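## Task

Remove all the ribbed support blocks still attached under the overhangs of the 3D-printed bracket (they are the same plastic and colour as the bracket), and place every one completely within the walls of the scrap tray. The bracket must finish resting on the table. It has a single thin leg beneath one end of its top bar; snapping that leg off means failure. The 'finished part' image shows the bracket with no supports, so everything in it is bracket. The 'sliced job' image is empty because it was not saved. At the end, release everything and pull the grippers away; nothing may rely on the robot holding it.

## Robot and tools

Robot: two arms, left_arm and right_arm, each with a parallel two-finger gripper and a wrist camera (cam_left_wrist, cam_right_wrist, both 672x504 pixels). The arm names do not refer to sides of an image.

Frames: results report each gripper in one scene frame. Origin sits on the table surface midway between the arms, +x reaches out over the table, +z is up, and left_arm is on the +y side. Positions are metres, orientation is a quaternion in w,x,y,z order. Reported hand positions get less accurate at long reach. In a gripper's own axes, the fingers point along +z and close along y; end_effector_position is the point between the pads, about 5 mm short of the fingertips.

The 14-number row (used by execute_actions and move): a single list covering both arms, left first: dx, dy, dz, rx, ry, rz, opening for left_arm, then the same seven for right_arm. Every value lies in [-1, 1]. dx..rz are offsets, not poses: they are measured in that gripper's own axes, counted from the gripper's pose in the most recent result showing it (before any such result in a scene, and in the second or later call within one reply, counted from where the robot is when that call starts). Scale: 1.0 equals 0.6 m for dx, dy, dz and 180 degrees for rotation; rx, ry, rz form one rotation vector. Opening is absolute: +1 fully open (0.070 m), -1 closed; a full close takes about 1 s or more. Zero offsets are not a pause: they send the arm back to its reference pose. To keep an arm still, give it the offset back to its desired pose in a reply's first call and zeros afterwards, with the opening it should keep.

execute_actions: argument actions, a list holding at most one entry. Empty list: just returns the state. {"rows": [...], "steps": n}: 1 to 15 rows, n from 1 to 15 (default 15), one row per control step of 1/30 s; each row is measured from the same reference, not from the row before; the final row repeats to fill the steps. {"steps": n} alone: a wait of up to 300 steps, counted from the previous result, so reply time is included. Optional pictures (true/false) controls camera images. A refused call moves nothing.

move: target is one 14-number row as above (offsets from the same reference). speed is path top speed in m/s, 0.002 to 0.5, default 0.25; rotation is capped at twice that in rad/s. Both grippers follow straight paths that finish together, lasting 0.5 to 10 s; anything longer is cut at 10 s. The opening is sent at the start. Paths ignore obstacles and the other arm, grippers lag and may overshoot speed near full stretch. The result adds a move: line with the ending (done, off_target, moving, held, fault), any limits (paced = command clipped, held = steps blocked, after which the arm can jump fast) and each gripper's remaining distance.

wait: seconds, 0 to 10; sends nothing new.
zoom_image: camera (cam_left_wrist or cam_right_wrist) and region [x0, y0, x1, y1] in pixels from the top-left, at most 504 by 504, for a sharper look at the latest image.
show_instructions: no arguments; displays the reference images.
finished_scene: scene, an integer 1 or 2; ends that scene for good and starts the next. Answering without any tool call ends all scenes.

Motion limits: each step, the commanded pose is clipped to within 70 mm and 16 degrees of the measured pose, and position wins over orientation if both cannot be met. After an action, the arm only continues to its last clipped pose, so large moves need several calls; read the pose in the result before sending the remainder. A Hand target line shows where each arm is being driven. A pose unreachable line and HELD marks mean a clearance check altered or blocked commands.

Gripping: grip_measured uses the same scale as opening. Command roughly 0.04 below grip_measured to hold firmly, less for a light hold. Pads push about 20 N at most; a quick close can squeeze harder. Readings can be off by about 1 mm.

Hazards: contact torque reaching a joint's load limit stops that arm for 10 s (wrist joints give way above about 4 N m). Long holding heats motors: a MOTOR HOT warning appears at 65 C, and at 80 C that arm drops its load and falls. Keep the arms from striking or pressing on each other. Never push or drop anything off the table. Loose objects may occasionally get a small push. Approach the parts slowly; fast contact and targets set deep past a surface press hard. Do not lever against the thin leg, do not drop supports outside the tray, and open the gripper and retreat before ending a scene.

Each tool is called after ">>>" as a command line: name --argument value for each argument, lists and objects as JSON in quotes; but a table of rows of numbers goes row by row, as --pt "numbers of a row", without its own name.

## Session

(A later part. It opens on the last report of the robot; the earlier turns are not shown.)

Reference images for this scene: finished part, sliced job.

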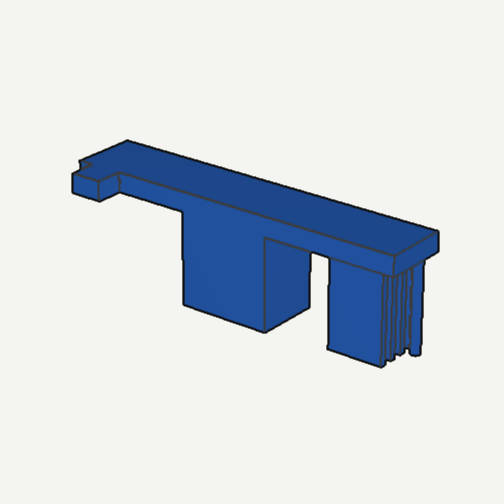

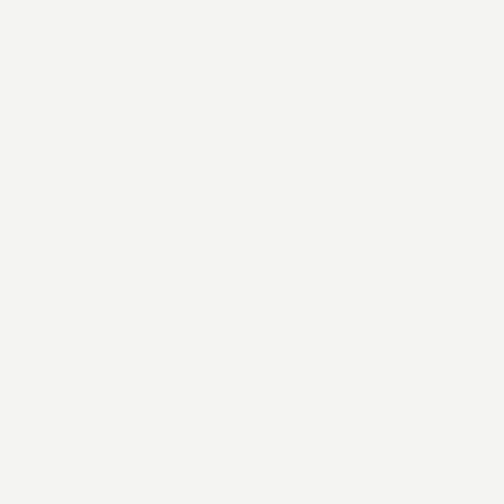

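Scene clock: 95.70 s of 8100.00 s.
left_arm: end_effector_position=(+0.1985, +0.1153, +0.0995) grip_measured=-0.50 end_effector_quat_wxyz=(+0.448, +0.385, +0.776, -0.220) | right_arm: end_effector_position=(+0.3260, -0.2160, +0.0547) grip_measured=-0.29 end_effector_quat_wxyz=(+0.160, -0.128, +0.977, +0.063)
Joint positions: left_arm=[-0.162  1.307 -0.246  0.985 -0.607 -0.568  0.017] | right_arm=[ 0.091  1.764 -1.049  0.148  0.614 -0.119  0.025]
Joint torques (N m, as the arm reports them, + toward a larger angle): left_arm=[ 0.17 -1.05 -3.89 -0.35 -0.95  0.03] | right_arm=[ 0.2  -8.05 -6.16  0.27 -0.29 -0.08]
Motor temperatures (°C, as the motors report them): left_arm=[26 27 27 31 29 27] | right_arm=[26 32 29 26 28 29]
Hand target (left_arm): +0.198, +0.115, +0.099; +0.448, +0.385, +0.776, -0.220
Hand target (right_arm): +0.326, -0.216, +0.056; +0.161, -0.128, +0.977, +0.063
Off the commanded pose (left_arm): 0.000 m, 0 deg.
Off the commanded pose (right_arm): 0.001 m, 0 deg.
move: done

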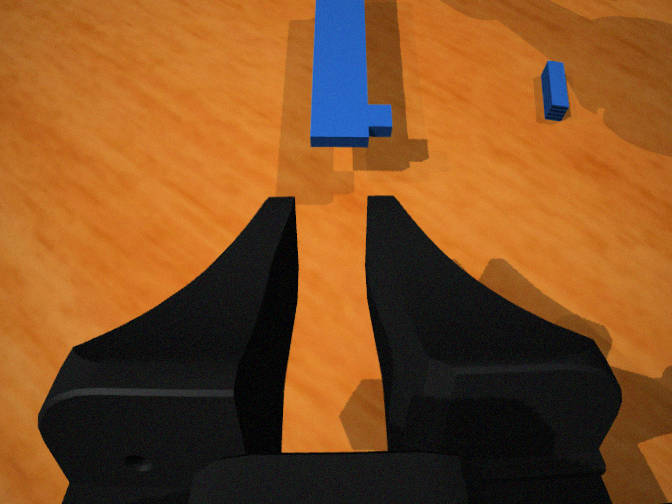

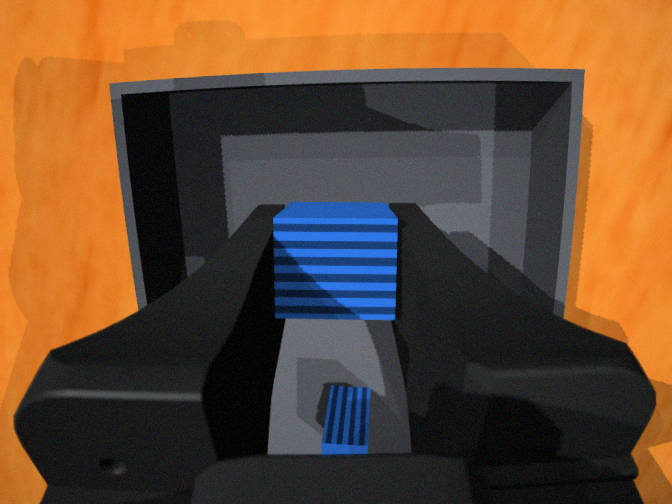

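>>> move --target '[0,0,0,0,0,0,-0.5,0,-0.004,0.04,0,0,0,-0.45]' --speed 0.06

>>> move --target '[0,0,0,0,0,0,-0.5,0,0,0,0,0,0,-0.15]'

>>> move --target '[0,0.05,-0.03,0,0,0,-0.5,0,0,-0.117,0.026,0.105,0,-0.15]'

>>> move --target '[0,0,0,0,0,0,-0.5,0.122,0.31,0.05,0,0,0.43,-0.15]' --speed 0.45

Scene clock: 97.70 s of 8100.00 s.
left_arm: end_effector_position=(+0.1985, +0.1153, +0.0995) grip_measured=-0.50 end_effector_quat_wxyz=(+0.448, +0.385, +0.776, -0.220) | right_arm: end_effector_position=(+0.3337, -0.2145, +0.0312) grip_measured=-0.29 end_effector_quat_wxyz=(+0.160, -0.128, +0.977, +0.062)
Joint positions: left_arm=[-0.162  1.307 -0.246  0.985 -0.607 -0.568  0.018] | right_arm=[ 0.09   1.833 -1.042  0.167  0.538 -0.142  0.025]
Joint torques (N m, as the arm reports them, + toward a larger angle): left_arm=[ 0.26 -1.17 -3.84 -0.35 -0.98  0.04] | right_arm=[ 0.24 -7.65 -4.12  0.2  -0.05  0.  ]
Motor temperatures (°C, as the motors report them): left_arm=[26 27 27 31 29 27] | right_arm=[26 32 29 26 28 29]
Hand target (left_arm): +0.198, +0.115, +0.099; +0.448, +0.385, +0.776, -0.220
Hand target (right_arm): +0.334, -0.215, +0.032; +0.160, -0.128, +0.977, +0.063
Off the commanded pose (left_arm): 0.000 m, 0 deg.
Off the commanded pose (right_arm): 0.001 m, 0 deg.
move: done

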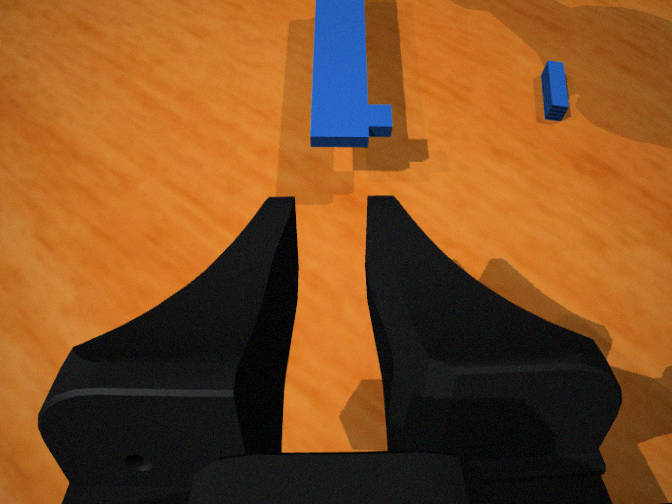

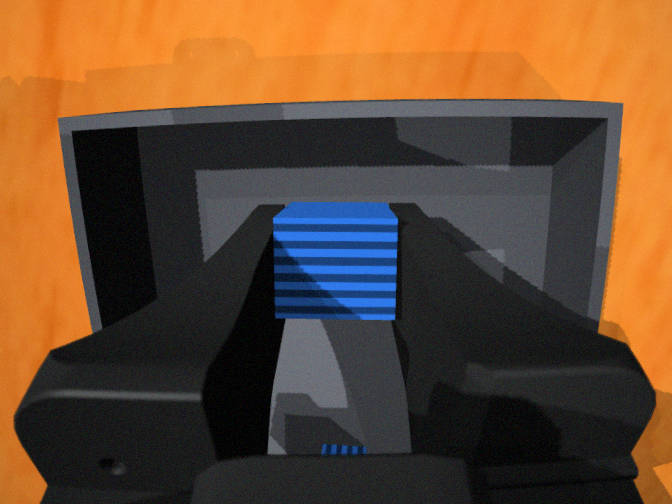

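Scene clock: 98.20 s of 8100.00 s.
left_arm: end_effector_position=(+0.1985, +0.1153, +0.0995) grip_measured=-0.50 end_effector_quat_wxyz=(+0.448, +0.385, +0.776, -0.220) | right_arm: end_effector_position=(+0.3336, -0.2145, +0.0311) grip_measured=-0.15 end_effector_quat_wxyz=(+0.160, -0.128, +0.977, +0.062)
Joint positions: left_arm=[-0.162  1.307 -0.246  0.985 -0.607 -0.568  0.017] | right_arm=[ 0.09   1.834 -1.041  0.167  0.538 -0.142  0.03 ]
Joint torques (N m, as the arm reports them, + toward a larger angle): left_arm=[ 0.15 -1.06 -3.83 -0.34 -0.94  0.01] | right_arm=[ 0.25 -7.4  -4.06  0.23 -0.17 -0.05]
Motor temperatures (°C, as the motors report them): left_arm=[26 27 27 31 29 27] | right_arm=[26 32 29 26 28 29]
Hand target (left_arm): +0.198, +0.115, +0.099; +0.448, +0.385, +0.776, -0.220
Hand target (right_arm): +0.334, -0.215, +0.031; +0.160, -0.128, +0.977, +0.062
Off the commanded pose (left_arm): 0.000 m, 0 deg.
Off the commanded pose (right_arm): 0.000 m, 0 deg.
move: done

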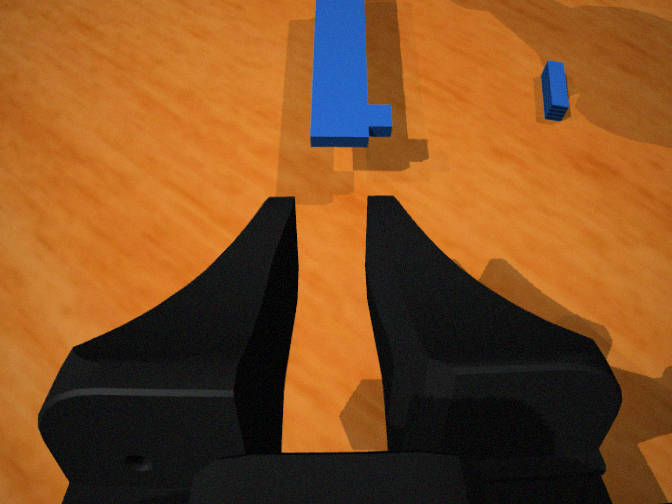

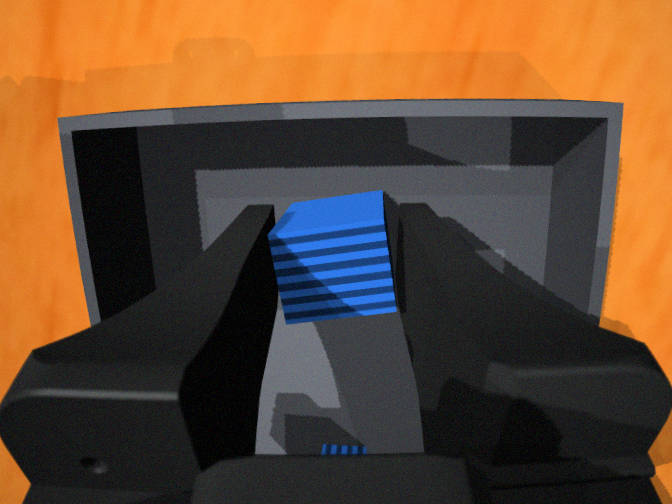

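Scene clock: 99.30 s of 8100.00 s.
left_arm: end_effector_position=(+0.2130, +0.1457, +0.1088) grip_measured=-0.50 end_effector_quat_wxyz=(+0.449, +0.384, +0.776, -0.221) | right_arm: end_effector_position=(+0.3131, -0.2252, +0.0970) grip_measured=-0.15 end_effector_quat_wxyz=(+0.006, -0.131, +0.991, +0.002)
Joint positions: left_arm=[ 0.098  1.298 -0.292  1.333 -0.727 -0.747  0.017] | right_arm=[ 0.125  1.867 -1.44   0.003  1.217  0.02   0.03 ]
Joint torques (N m, as the arm reports them, + toward a larger angle): left_arm=[-0.22 -1.08 -3.56 -0.54 -0.66  0.15] | right_arm=[ 1.69 -6.96 -4.2   0.07  0.03  0.24]
Motor temperatures (°C, as the motors report them): left_arm=[26 27 27 31 29 27] | right_arm=[26 32 29 26 28 29]
Hand target (left_arm): +0.213, +0.146, +0.108; +0.449, +0.384, +0.776, -0.221
Hand target (right_arm): +0.313, -0.225, +0.097; +0.006, -0.131, +0.991, +0.002
Off the commanded pose (left_arm): 0.000 m, 0 deg.
Off the commanded pose (right_arm): 0.001 m, 1 deg.
joint sent to its limit (right arm) — the command would take joint 5 (wrist pitch) past its upper limit, so that joint was sent only as far as its limit.
move: done

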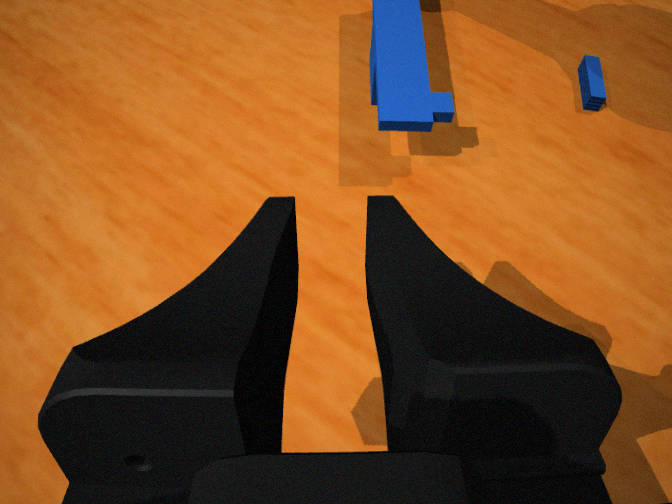

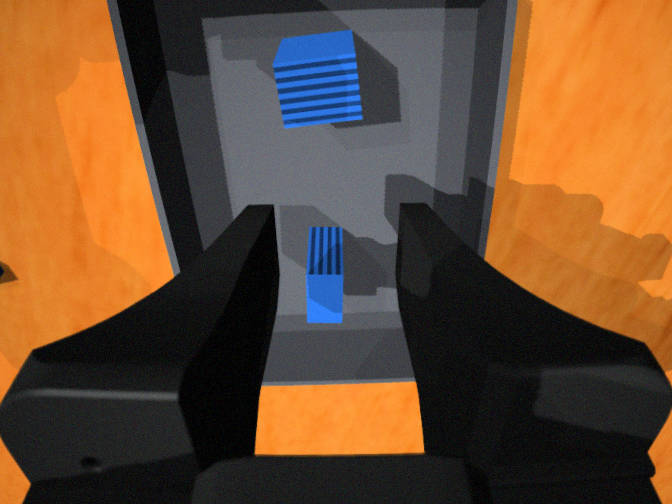

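Scene clock: 101.37 s of 8100.00 s.
left_arm: end_effector_position=(+0.2130, +0.1457, +0.1088) grip_measured=-0.50 end_effector_quat_wxyz=(+0.449, +0.384, +0.776, -0.221) | right_arm: end_effector_position=(+0.1927, -0.0623, +0.0676) grip_measured=-0.15 end_effector_quat_wxyz=(-0.003, +0.518, +0.856, +0.008)
Joint positions: left_arm=[ 0.097  1.298 -0.292  1.333 -0.727 -0.747  0.017] | right_arm=[ 0.692  1.852 -1.293  0.01   1.084  1.934  0.03 ]
Joint torques (N m, as the arm reports them, + toward a larger angle): left_arm=[-0.02 -1.34 -3.49 -0.42 -0.75  0.04] | right_arm=[ 1.04 -6.54 -5.69  0.17  0.26 -0.13]
Motor temperatures (°C, as the motors report them): left_arm=[26 27 27 31 29 27] | right_arm=[26 32 29 26 28 29]
Hand target (left_arm): +0.213, +0.146, +0.109; +0.449, +0.384, +0.776, -0.221
Hand target (right_arm): +0.193, -0.062, +0.068; -0.003, +0.518, +0.855, +0.008
Off the commanded pose (left_arm): 0.000 m, 0 deg.
Off the commanded pose (right_arm): 0.003 m, 1 deg.
move: done

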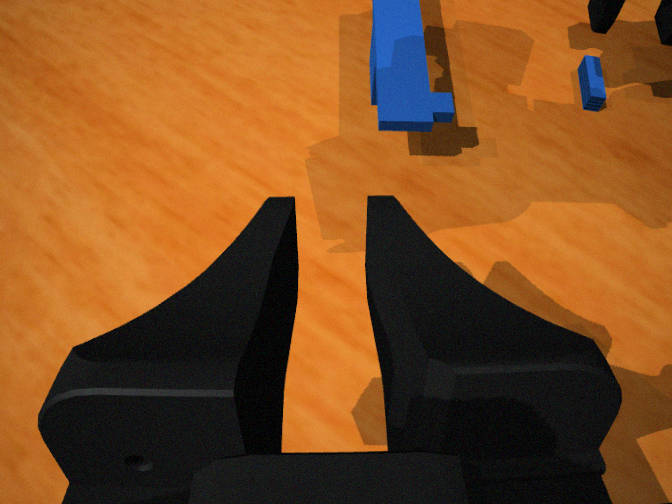

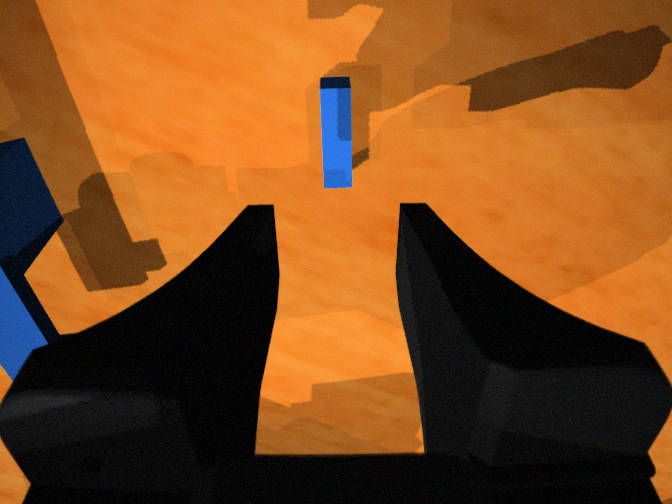

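>>> move --target '[0,0,0,0,0,0,-0.5,-0.007,0,0.086,0,0,0,-0.4]' --speed 0.1

>>> move --target '[0,0,0,0,0,0,-0.5,0,0,0,0,0,0,-0.85]'

>>> move --target '[0,0,0,0,0,0,-0.5,0,0,-0.115,0,0,0,-0.85]'

>>> move --target '[0,0,0,0,0,0,-0.5,-0.323,0.022,0,0,0,-0.43,-0.85]' --speed 0.45

Scene clock: 103.53 s of 8100.00 s.
left_arm: end_effector_position=(+0.2130, +0.1457, +0.1088) grip_measured=-0.50 end_effector_quat_wxyz=(+0.449, +0.384, +0.776, -0.221) | right_arm: end_effector_position=(+0.1945, -0.0660, +0.0147) grip_measured=-0.40 end_effector_quat_wxyz=(-0.003, +0.518, +0.855, +0.007)
Joint positions: left_arm=[ 0.097  1.298 -0.292  1.333 -0.727 -0.747  0.017] | right_arm=[ 0.682  1.934 -1.185  0.011  0.896  1.922  0.021]
Joint torques (N m, as the arm reports them, + toward a larger angle): left_arm=[ 0.11 -1.57 -3.32 -0.37 -0.73  0.07] | right_arm=[ 0.4  -8.83 -5.29  0.18  0.26 -0.09]
Motor temperatures (°C, as the motors report them): left_arm=[26 27 27 31 29 27] | right_arm=[26 32 29 26 28 29]
Hand target (left_arm): +0.213, +0.146, +0.109; +0.449, +0.384, +0.776, -0.221
Hand target (right_arm): +0.195, -0.065, +0.016; -0.003, +0.518, +0.855, +0.008
Off the commanded pose (left_arm): 0.000 m, 0 deg.
Off the commanded pose (right_arm): 0.002 m, 0 deg.
move: done

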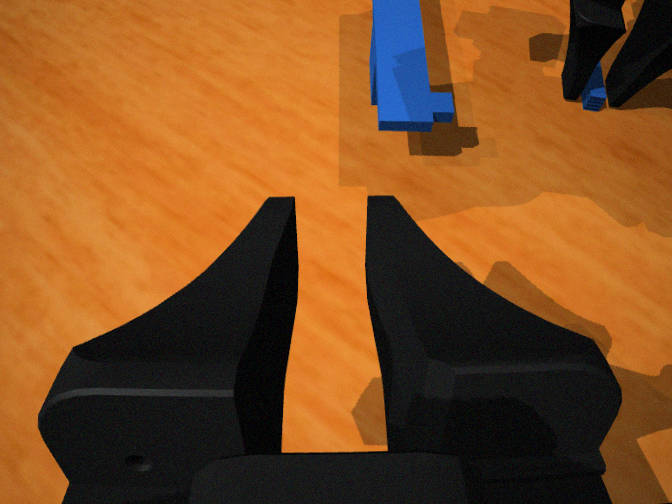

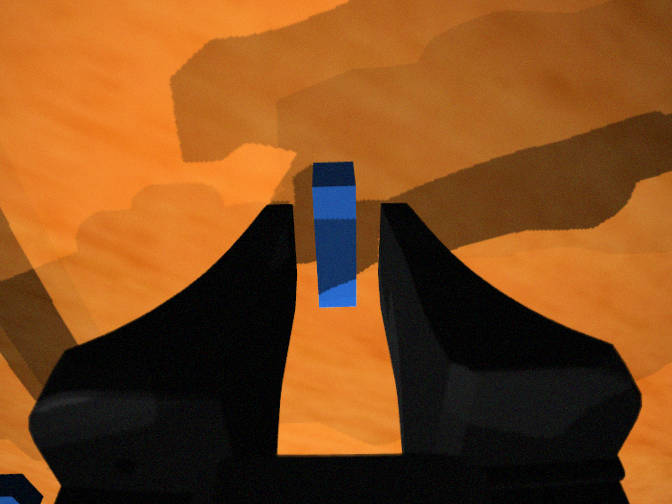

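Scene clock: 104.03 s of 8100.00 s.
left_arm: end_effector_position=(+0.2130, +0.1457, +0.1088) grip_measured=-0.50 end_effector_quat_wxyz=(+0.449, +0.384, +0.776, -0.221) | right_arm: end_effector_position=(+0.1944, -0.0660, +0.0147) grip_measured=-0.73 end_effector_quat_wxyz=(-0.003, +0.518, +0.855, +0.007)
Joint positions: left_arm=[ 0.097  1.298 -0.292  1.333 -0.727 -0.747  0.017] | right_arm=[ 0.682  1.934 -1.185  0.011  0.896  1.922  0.01 ]
Joint torques (N m, as the arm reports them, + toward a larger angle): left_arm=[ 0.05 -1.47 -3.54 -0.35 -0.73  0.05] | right_arm=[ 0.34 -8.21 -4.52  0.18  0.17 -0.1 ]
Motor temperatures (°C, as the motors report them): left_arm=[26 27 27 31 29 27] | right_arm=[26 32 29 26 28 29]
Hand target (left_arm): +0.213, +0.146, +0.109; +0.449, +0.384, +0.776, -0.221
Hand target (right_arm): +0.194, -0.066, +0.015; -0.003, +0.518, +0.855, +0.007
Off the commanded pose (left_arm): 0.000 m, 0 deg.
Off the commanded pose (right_arm): 0.000 m, 0 deg.
move: done

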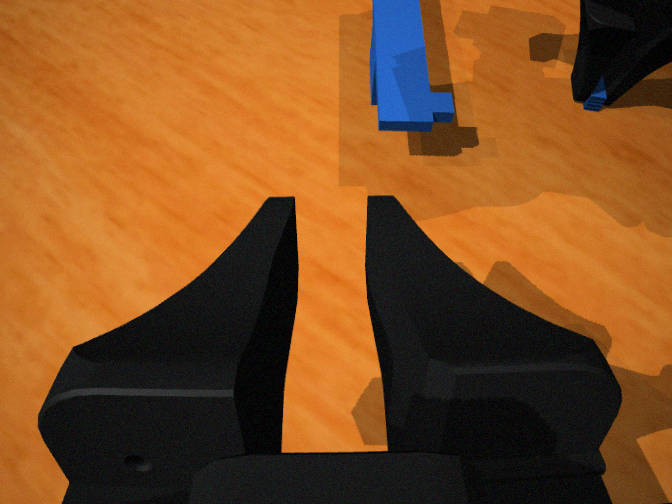

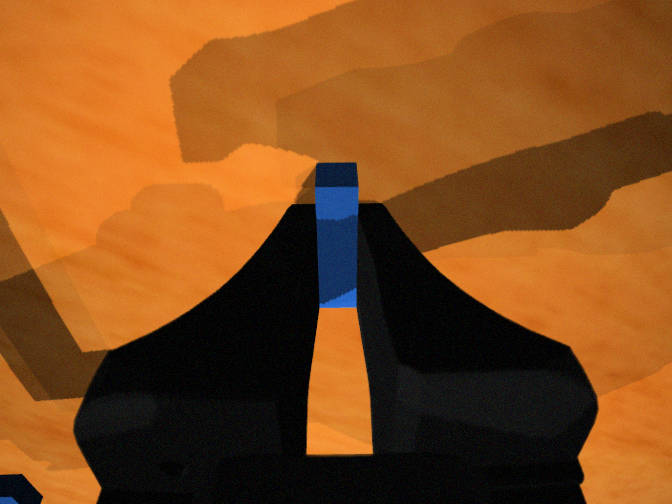

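Scene clock: 104.80 s of 8100.00 s.
left_arm: end_effector_position=(+0.2130, +0.1457, +0.1088) grip_measured=-0.50 end_effector_quat_wxyz=(+0.449, +0.384, +0.776, -0.221) | right_arm: end_effector_position=(+0.1946, -0.0663, +0.0849) grip_measured=-0.73 end_effector_quat_wxyz=(-0.003, +0.517, +0.856, +0.008)
Joint positions: left_arm=[ 0.097  1.298 -0.292  1.333 -0.727 -0.747  0.017] | right_arm=[ 0.681  1.825 -1.327  0.01   1.145  1.923  0.01 ]
Joint torques (N m, as the arm reports them, + toward a larger angle): left_arm=[ 0.14 -1.43 -3.48 -0.36 -0.72  0.05] | right_arm=[ 0.24 -6.11 -3.89 -0.01  0.01  0.28]
Motor temperatures (°C, as the motors report them): left_arm=[26 26 27 31 29 27] | right_arm=[26 32 29 26 28 29]
Hand target (left_arm): +0.213, +0.146, +0.109; +0.449, +0.384, +0.776, -0.221
Hand target (right_arm): +0.194, -0.067, +0.084; -0.003, +0.517, +0.856, +0.007
Off the commanded pose (left_arm): 0.000 m, 0 deg.
Off the commanded pose (right_arm): 0.001 m, 0 deg.
move: done

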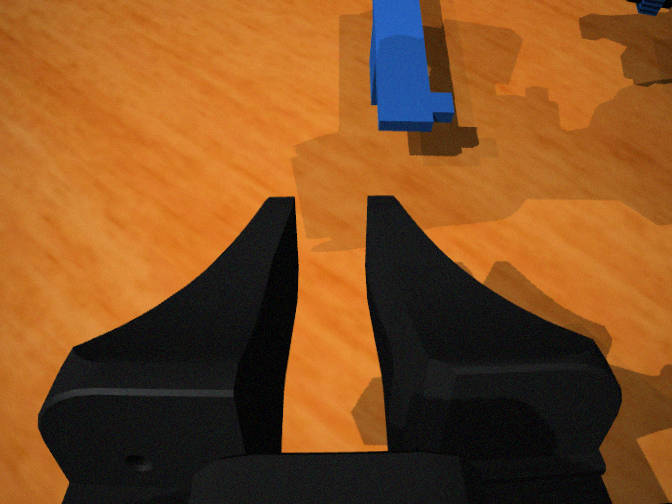

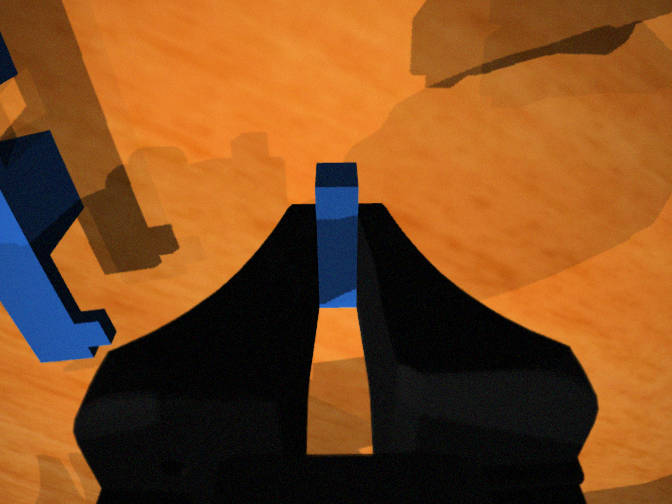

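Scene clock: 106.87 s of 8100.00 s.
left_arm: end_effector_position=(+0.2130, +0.1457, +0.1088) grip_measured=-0.50 end_effector_quat_wxyz=(+0.449, +0.384, +0.776, -0.221) | right_arm: end_effector_position=(+0.2981, -0.2338, +0.0843) grip_measured=-0.73 end_effector_quat_wxyz=(+0.006, -0.131, +0.991, +0.002)
Joint positions: left_arm=[ 0.097  1.298 -0.292  1.333 -0.727 -0.747  0.017] | right_arm=[ 0.114  1.823 -1.322  0.003  1.143  0.008  0.01 ]
Joint torques (N m, as the arm reports them, + toward a larger angle): left_arm=[-0.01 -1.6  -3.49 -0.39 -0.73  0.04] | right_arm=[ 1.09 -6.68 -5.78  0.05  0.12  0.29]
Motor temperatures (°C, as the motors report them): left_arm=[26 26 27 31 29 27] | right_arm=[26 31 29 26 28 29]
Hand target (left_arm): +0.213, +0.146, +0.109; +0.449, +0.384, +0.776, -0.221
Hand target (right_arm): +0.298, -0.234, +0.084; +0.007, -0.131, +0.991, +0.002
Off the commanded pose (left_arm): 0.000 m, 0 deg.
Off the commanded pose (right_arm): 0.003 m, 1 deg.
move: done

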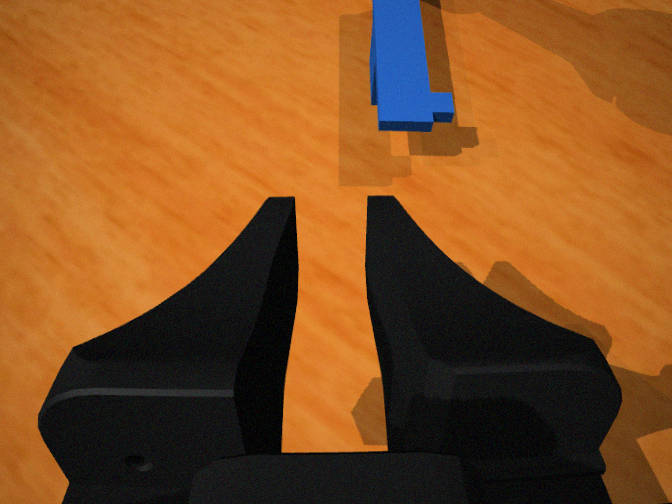

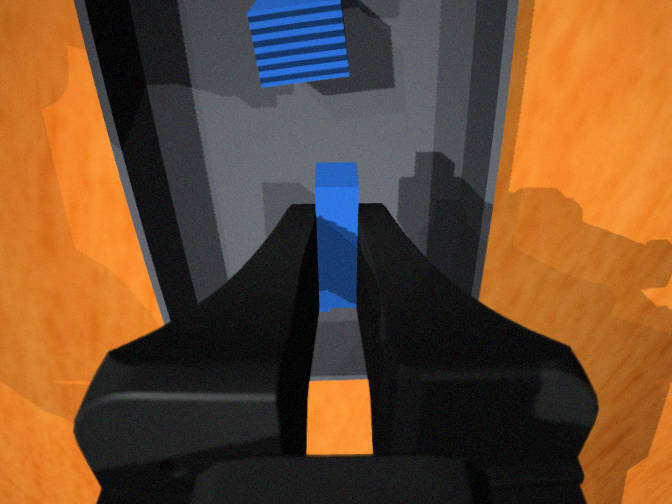

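>>> move --target '[0,0,0,0,0,0,-0.5,0.005,0.012,0.1,0,0,0,-0.85]' --speed 0.1

>>> move --target '[0,0,0,0,0,0,-0.5,0,0,0,0,0,0,-0.55]'

>>> move --target '[0,0,0,0,0,0,-0.5,0.03,0,-0.2,0,-0.07,0,-0.5]'

>>> show_instructions

Scene clock: 108.83 s of 8100.00 s.
left_arm: end_effector_position=(+0.2130, +0.1457, +0.1088) grip_measured=-0.50 end_effector_quat_wxyz=(+0.449, +0.384, +0.776, -0.221) | right_arm: end_effector_position=(+0.2932, -0.2276, +0.0231) grip_measured=-0.73 end_effector_quat_wxyz=(+0.005, -0.131, +0.991, +0.002)
Joint positions: left_arm=[ 0.097  1.298 -0.292  1.333 -0.727 -0.747  0.017] | right_arm=[ 0.135  1.907 -1.18   0.003  0.921  0.029  0.01 ]
Joint torques (N m, as the arm reports them, + toward a larger angle): left_arm=[-0.06 -1.52 -3.32 -0.34 -0.76  0.04] | right_arm=[ 1.57 -8.66 -5.63  0.21  0.16  0.22]
Motor temperatures (°C, as the motors report them): left_arm=[26 26 27 31 29 27] | right_arm=[26 31 29 26 28 29]
Hand target (left_arm): +0.213, +0.146, +0.109; +0.449, +0.384, +0.776, -0.221
Hand target (right_arm): +0.294, -0.227, +0.024; +0.006, -0.131, +0.991, +0.002
Off the commanded pose (left_arm): 0.000 m, 0 deg.
Off the commanded pose (right_arm): 0.002 m, 0 deg.
move: done

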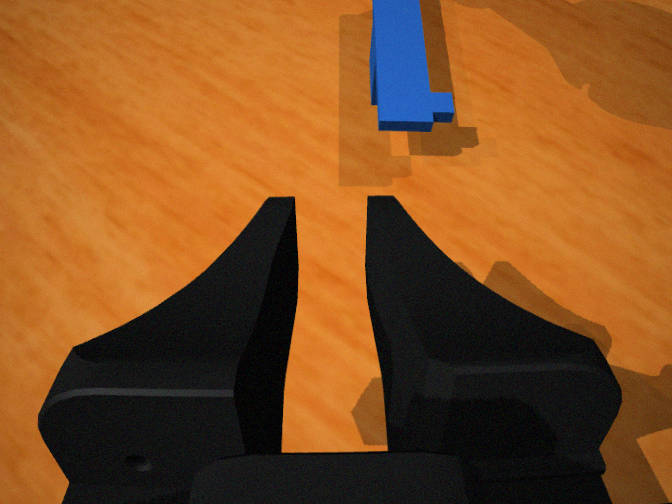

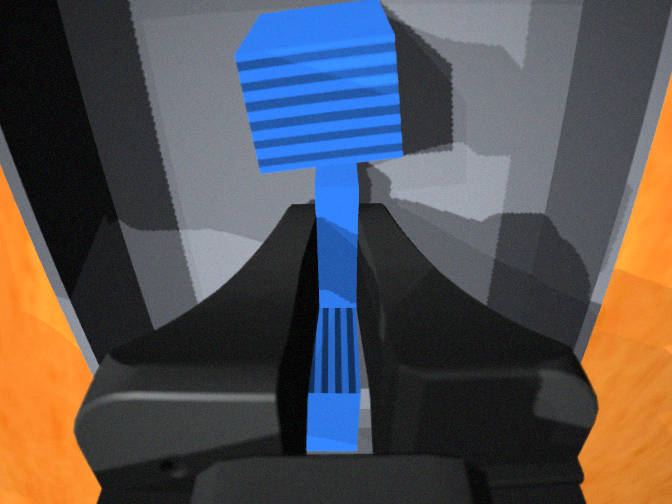

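Scene clock: 109.33 s of 8100.00 s.
left_arm: end_effector_position=(+0.2130, +0.1457, +0.1088) grip_measured=-0.50 end_effector_quat_wxyz=(+0.449, +0.384, +0.776, -0.221) | right_arm: end_effector_position=(+0.2931, -0.2276, +0.0230) grip_measured=-0.55 end_effector_quat_wxyz=(+0.005, -0.131, +0.991, +0.002)
Joint positions: left_arm=[ 0.097  1.298 -0.292  1.333 -0.727 -0.747  0.018] | right_arm=[ 0.135  1.907 -1.18   0.003  0.921  0.029  0.016]
Joint torques (N m, as the arm reports them, + toward a larger angle): left_arm=[ 0.08 -1.47 -3.43 -0.35 -0.73  0.06] | right_arm=[ 1.66 -8.09 -4.79  0.2   0.09  0.24]
Motor temperatures (°C, as the motors report them): left_arm=[26 26 27 31 29 27] | right_arm=[26 31 29 26 28 29]
Hand target (left_arm): +0.213, +0.146, +0.109; +0.449, +0.384, +0.776, -0.221
Hand target (right_arm): +0.293, -0.228, +0.023; +0.005, -0.131, +0.991, +0.002
Off the commanded pose (left_arm): 0.000 m, 0 deg.
Off the commanded pose (right_arm): 0.000 m, 0 deg.
move: done

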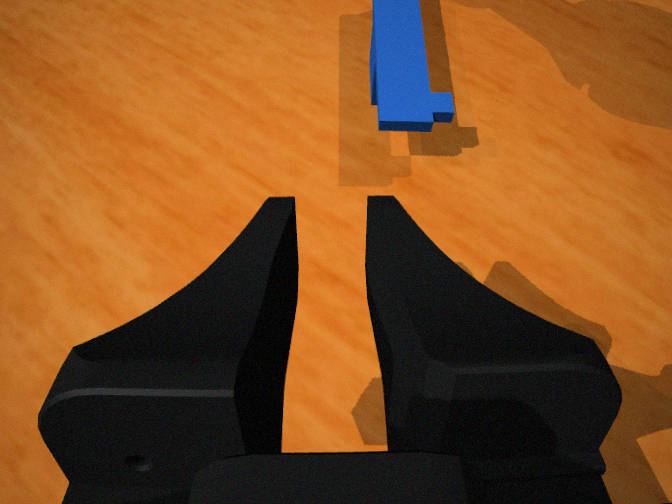

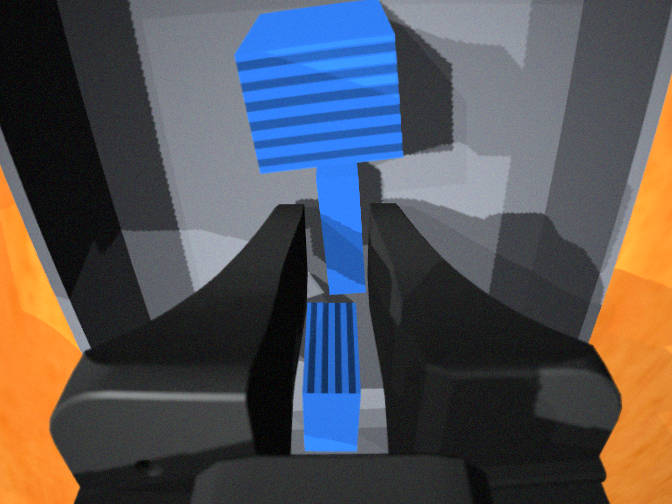

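Scene clock: 110.20 s of 8100.00 s.
left_arm: end_effector_position=(+0.2130, +0.1457, +0.1088) grip_measured=-0.50 end_effector_quat_wxyz=(+0.449, +0.384, +0.776, -0.221) | right_arm: end_effector_position=(+0.2754, -0.2323, +0.1449) grip_measured=-0.50 end_effector_quat_wxyz=(+0.114, -0.130, +0.985, +0.017)
Joint positions: left_arm=[ 0.097  1.298 -0.292  1.333 -0.727 -0.747  0.017] | right_arm=[ 0.142  1.538 -1.181 -0.006  1.069  0.04   0.017]
Joint torques (N m, as the arm reports them, + toward a larger angle): left_arm=[ 0.28 -1.47 -3.49 -0.34 -0.75  0.04] | right_arm=[ 1.8  -4.02 -4.5   0.04 -0.25  0.27]
Motor temperatures (°C, as the motors report them): left_arm=[26 26 27 31 29 27] | right_arm=[26 31 29 26 28 29]
Hand target (left_arm): +0.213, +0.146, +0.109; +0.449, +0.384, +0.776, -0.221
Hand target (right_arm): +0.275, -0.232, +0.144; +0.114, -0.130, +0.985, +0.017
Off the commanded pose (left_arm): 0.000 m, 0 deg.
Off the commanded pose (right_arm): 0.002 m, 0 deg.
move: done

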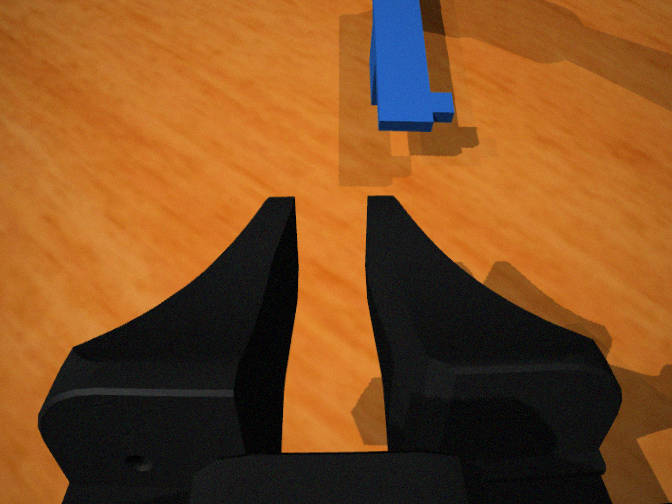

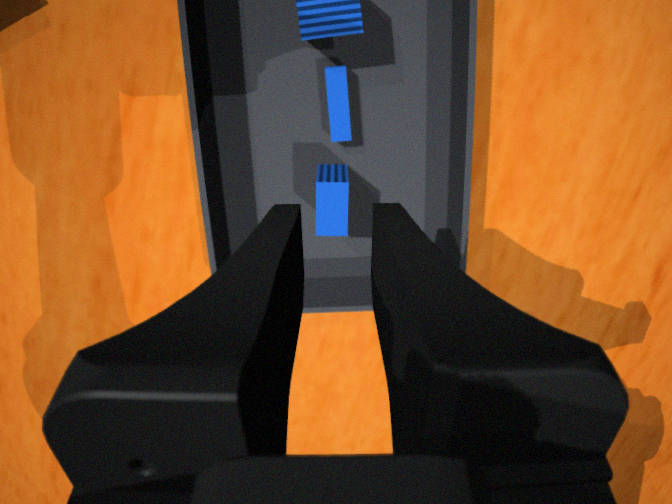

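Reference images for this scene: finished part, sliced job.

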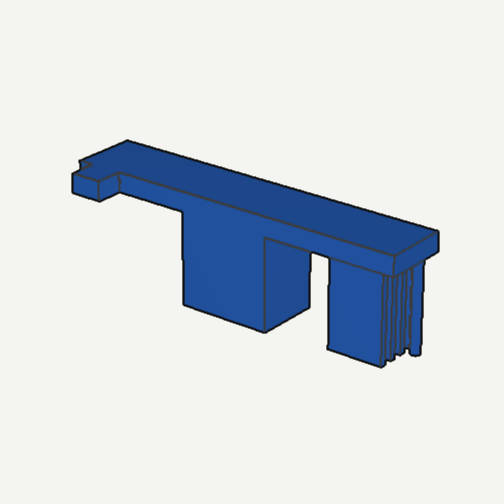

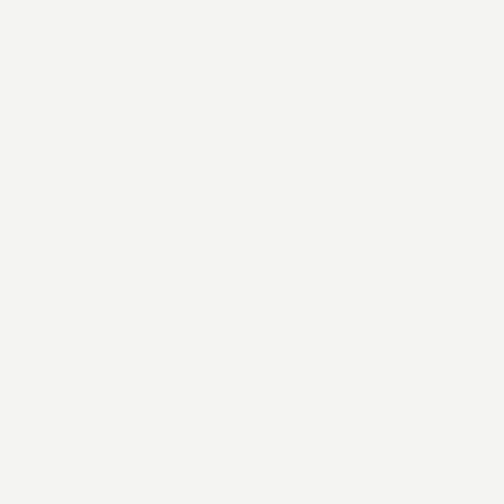

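>>> finished_scene --scene 2

The scene is finished: the task was done.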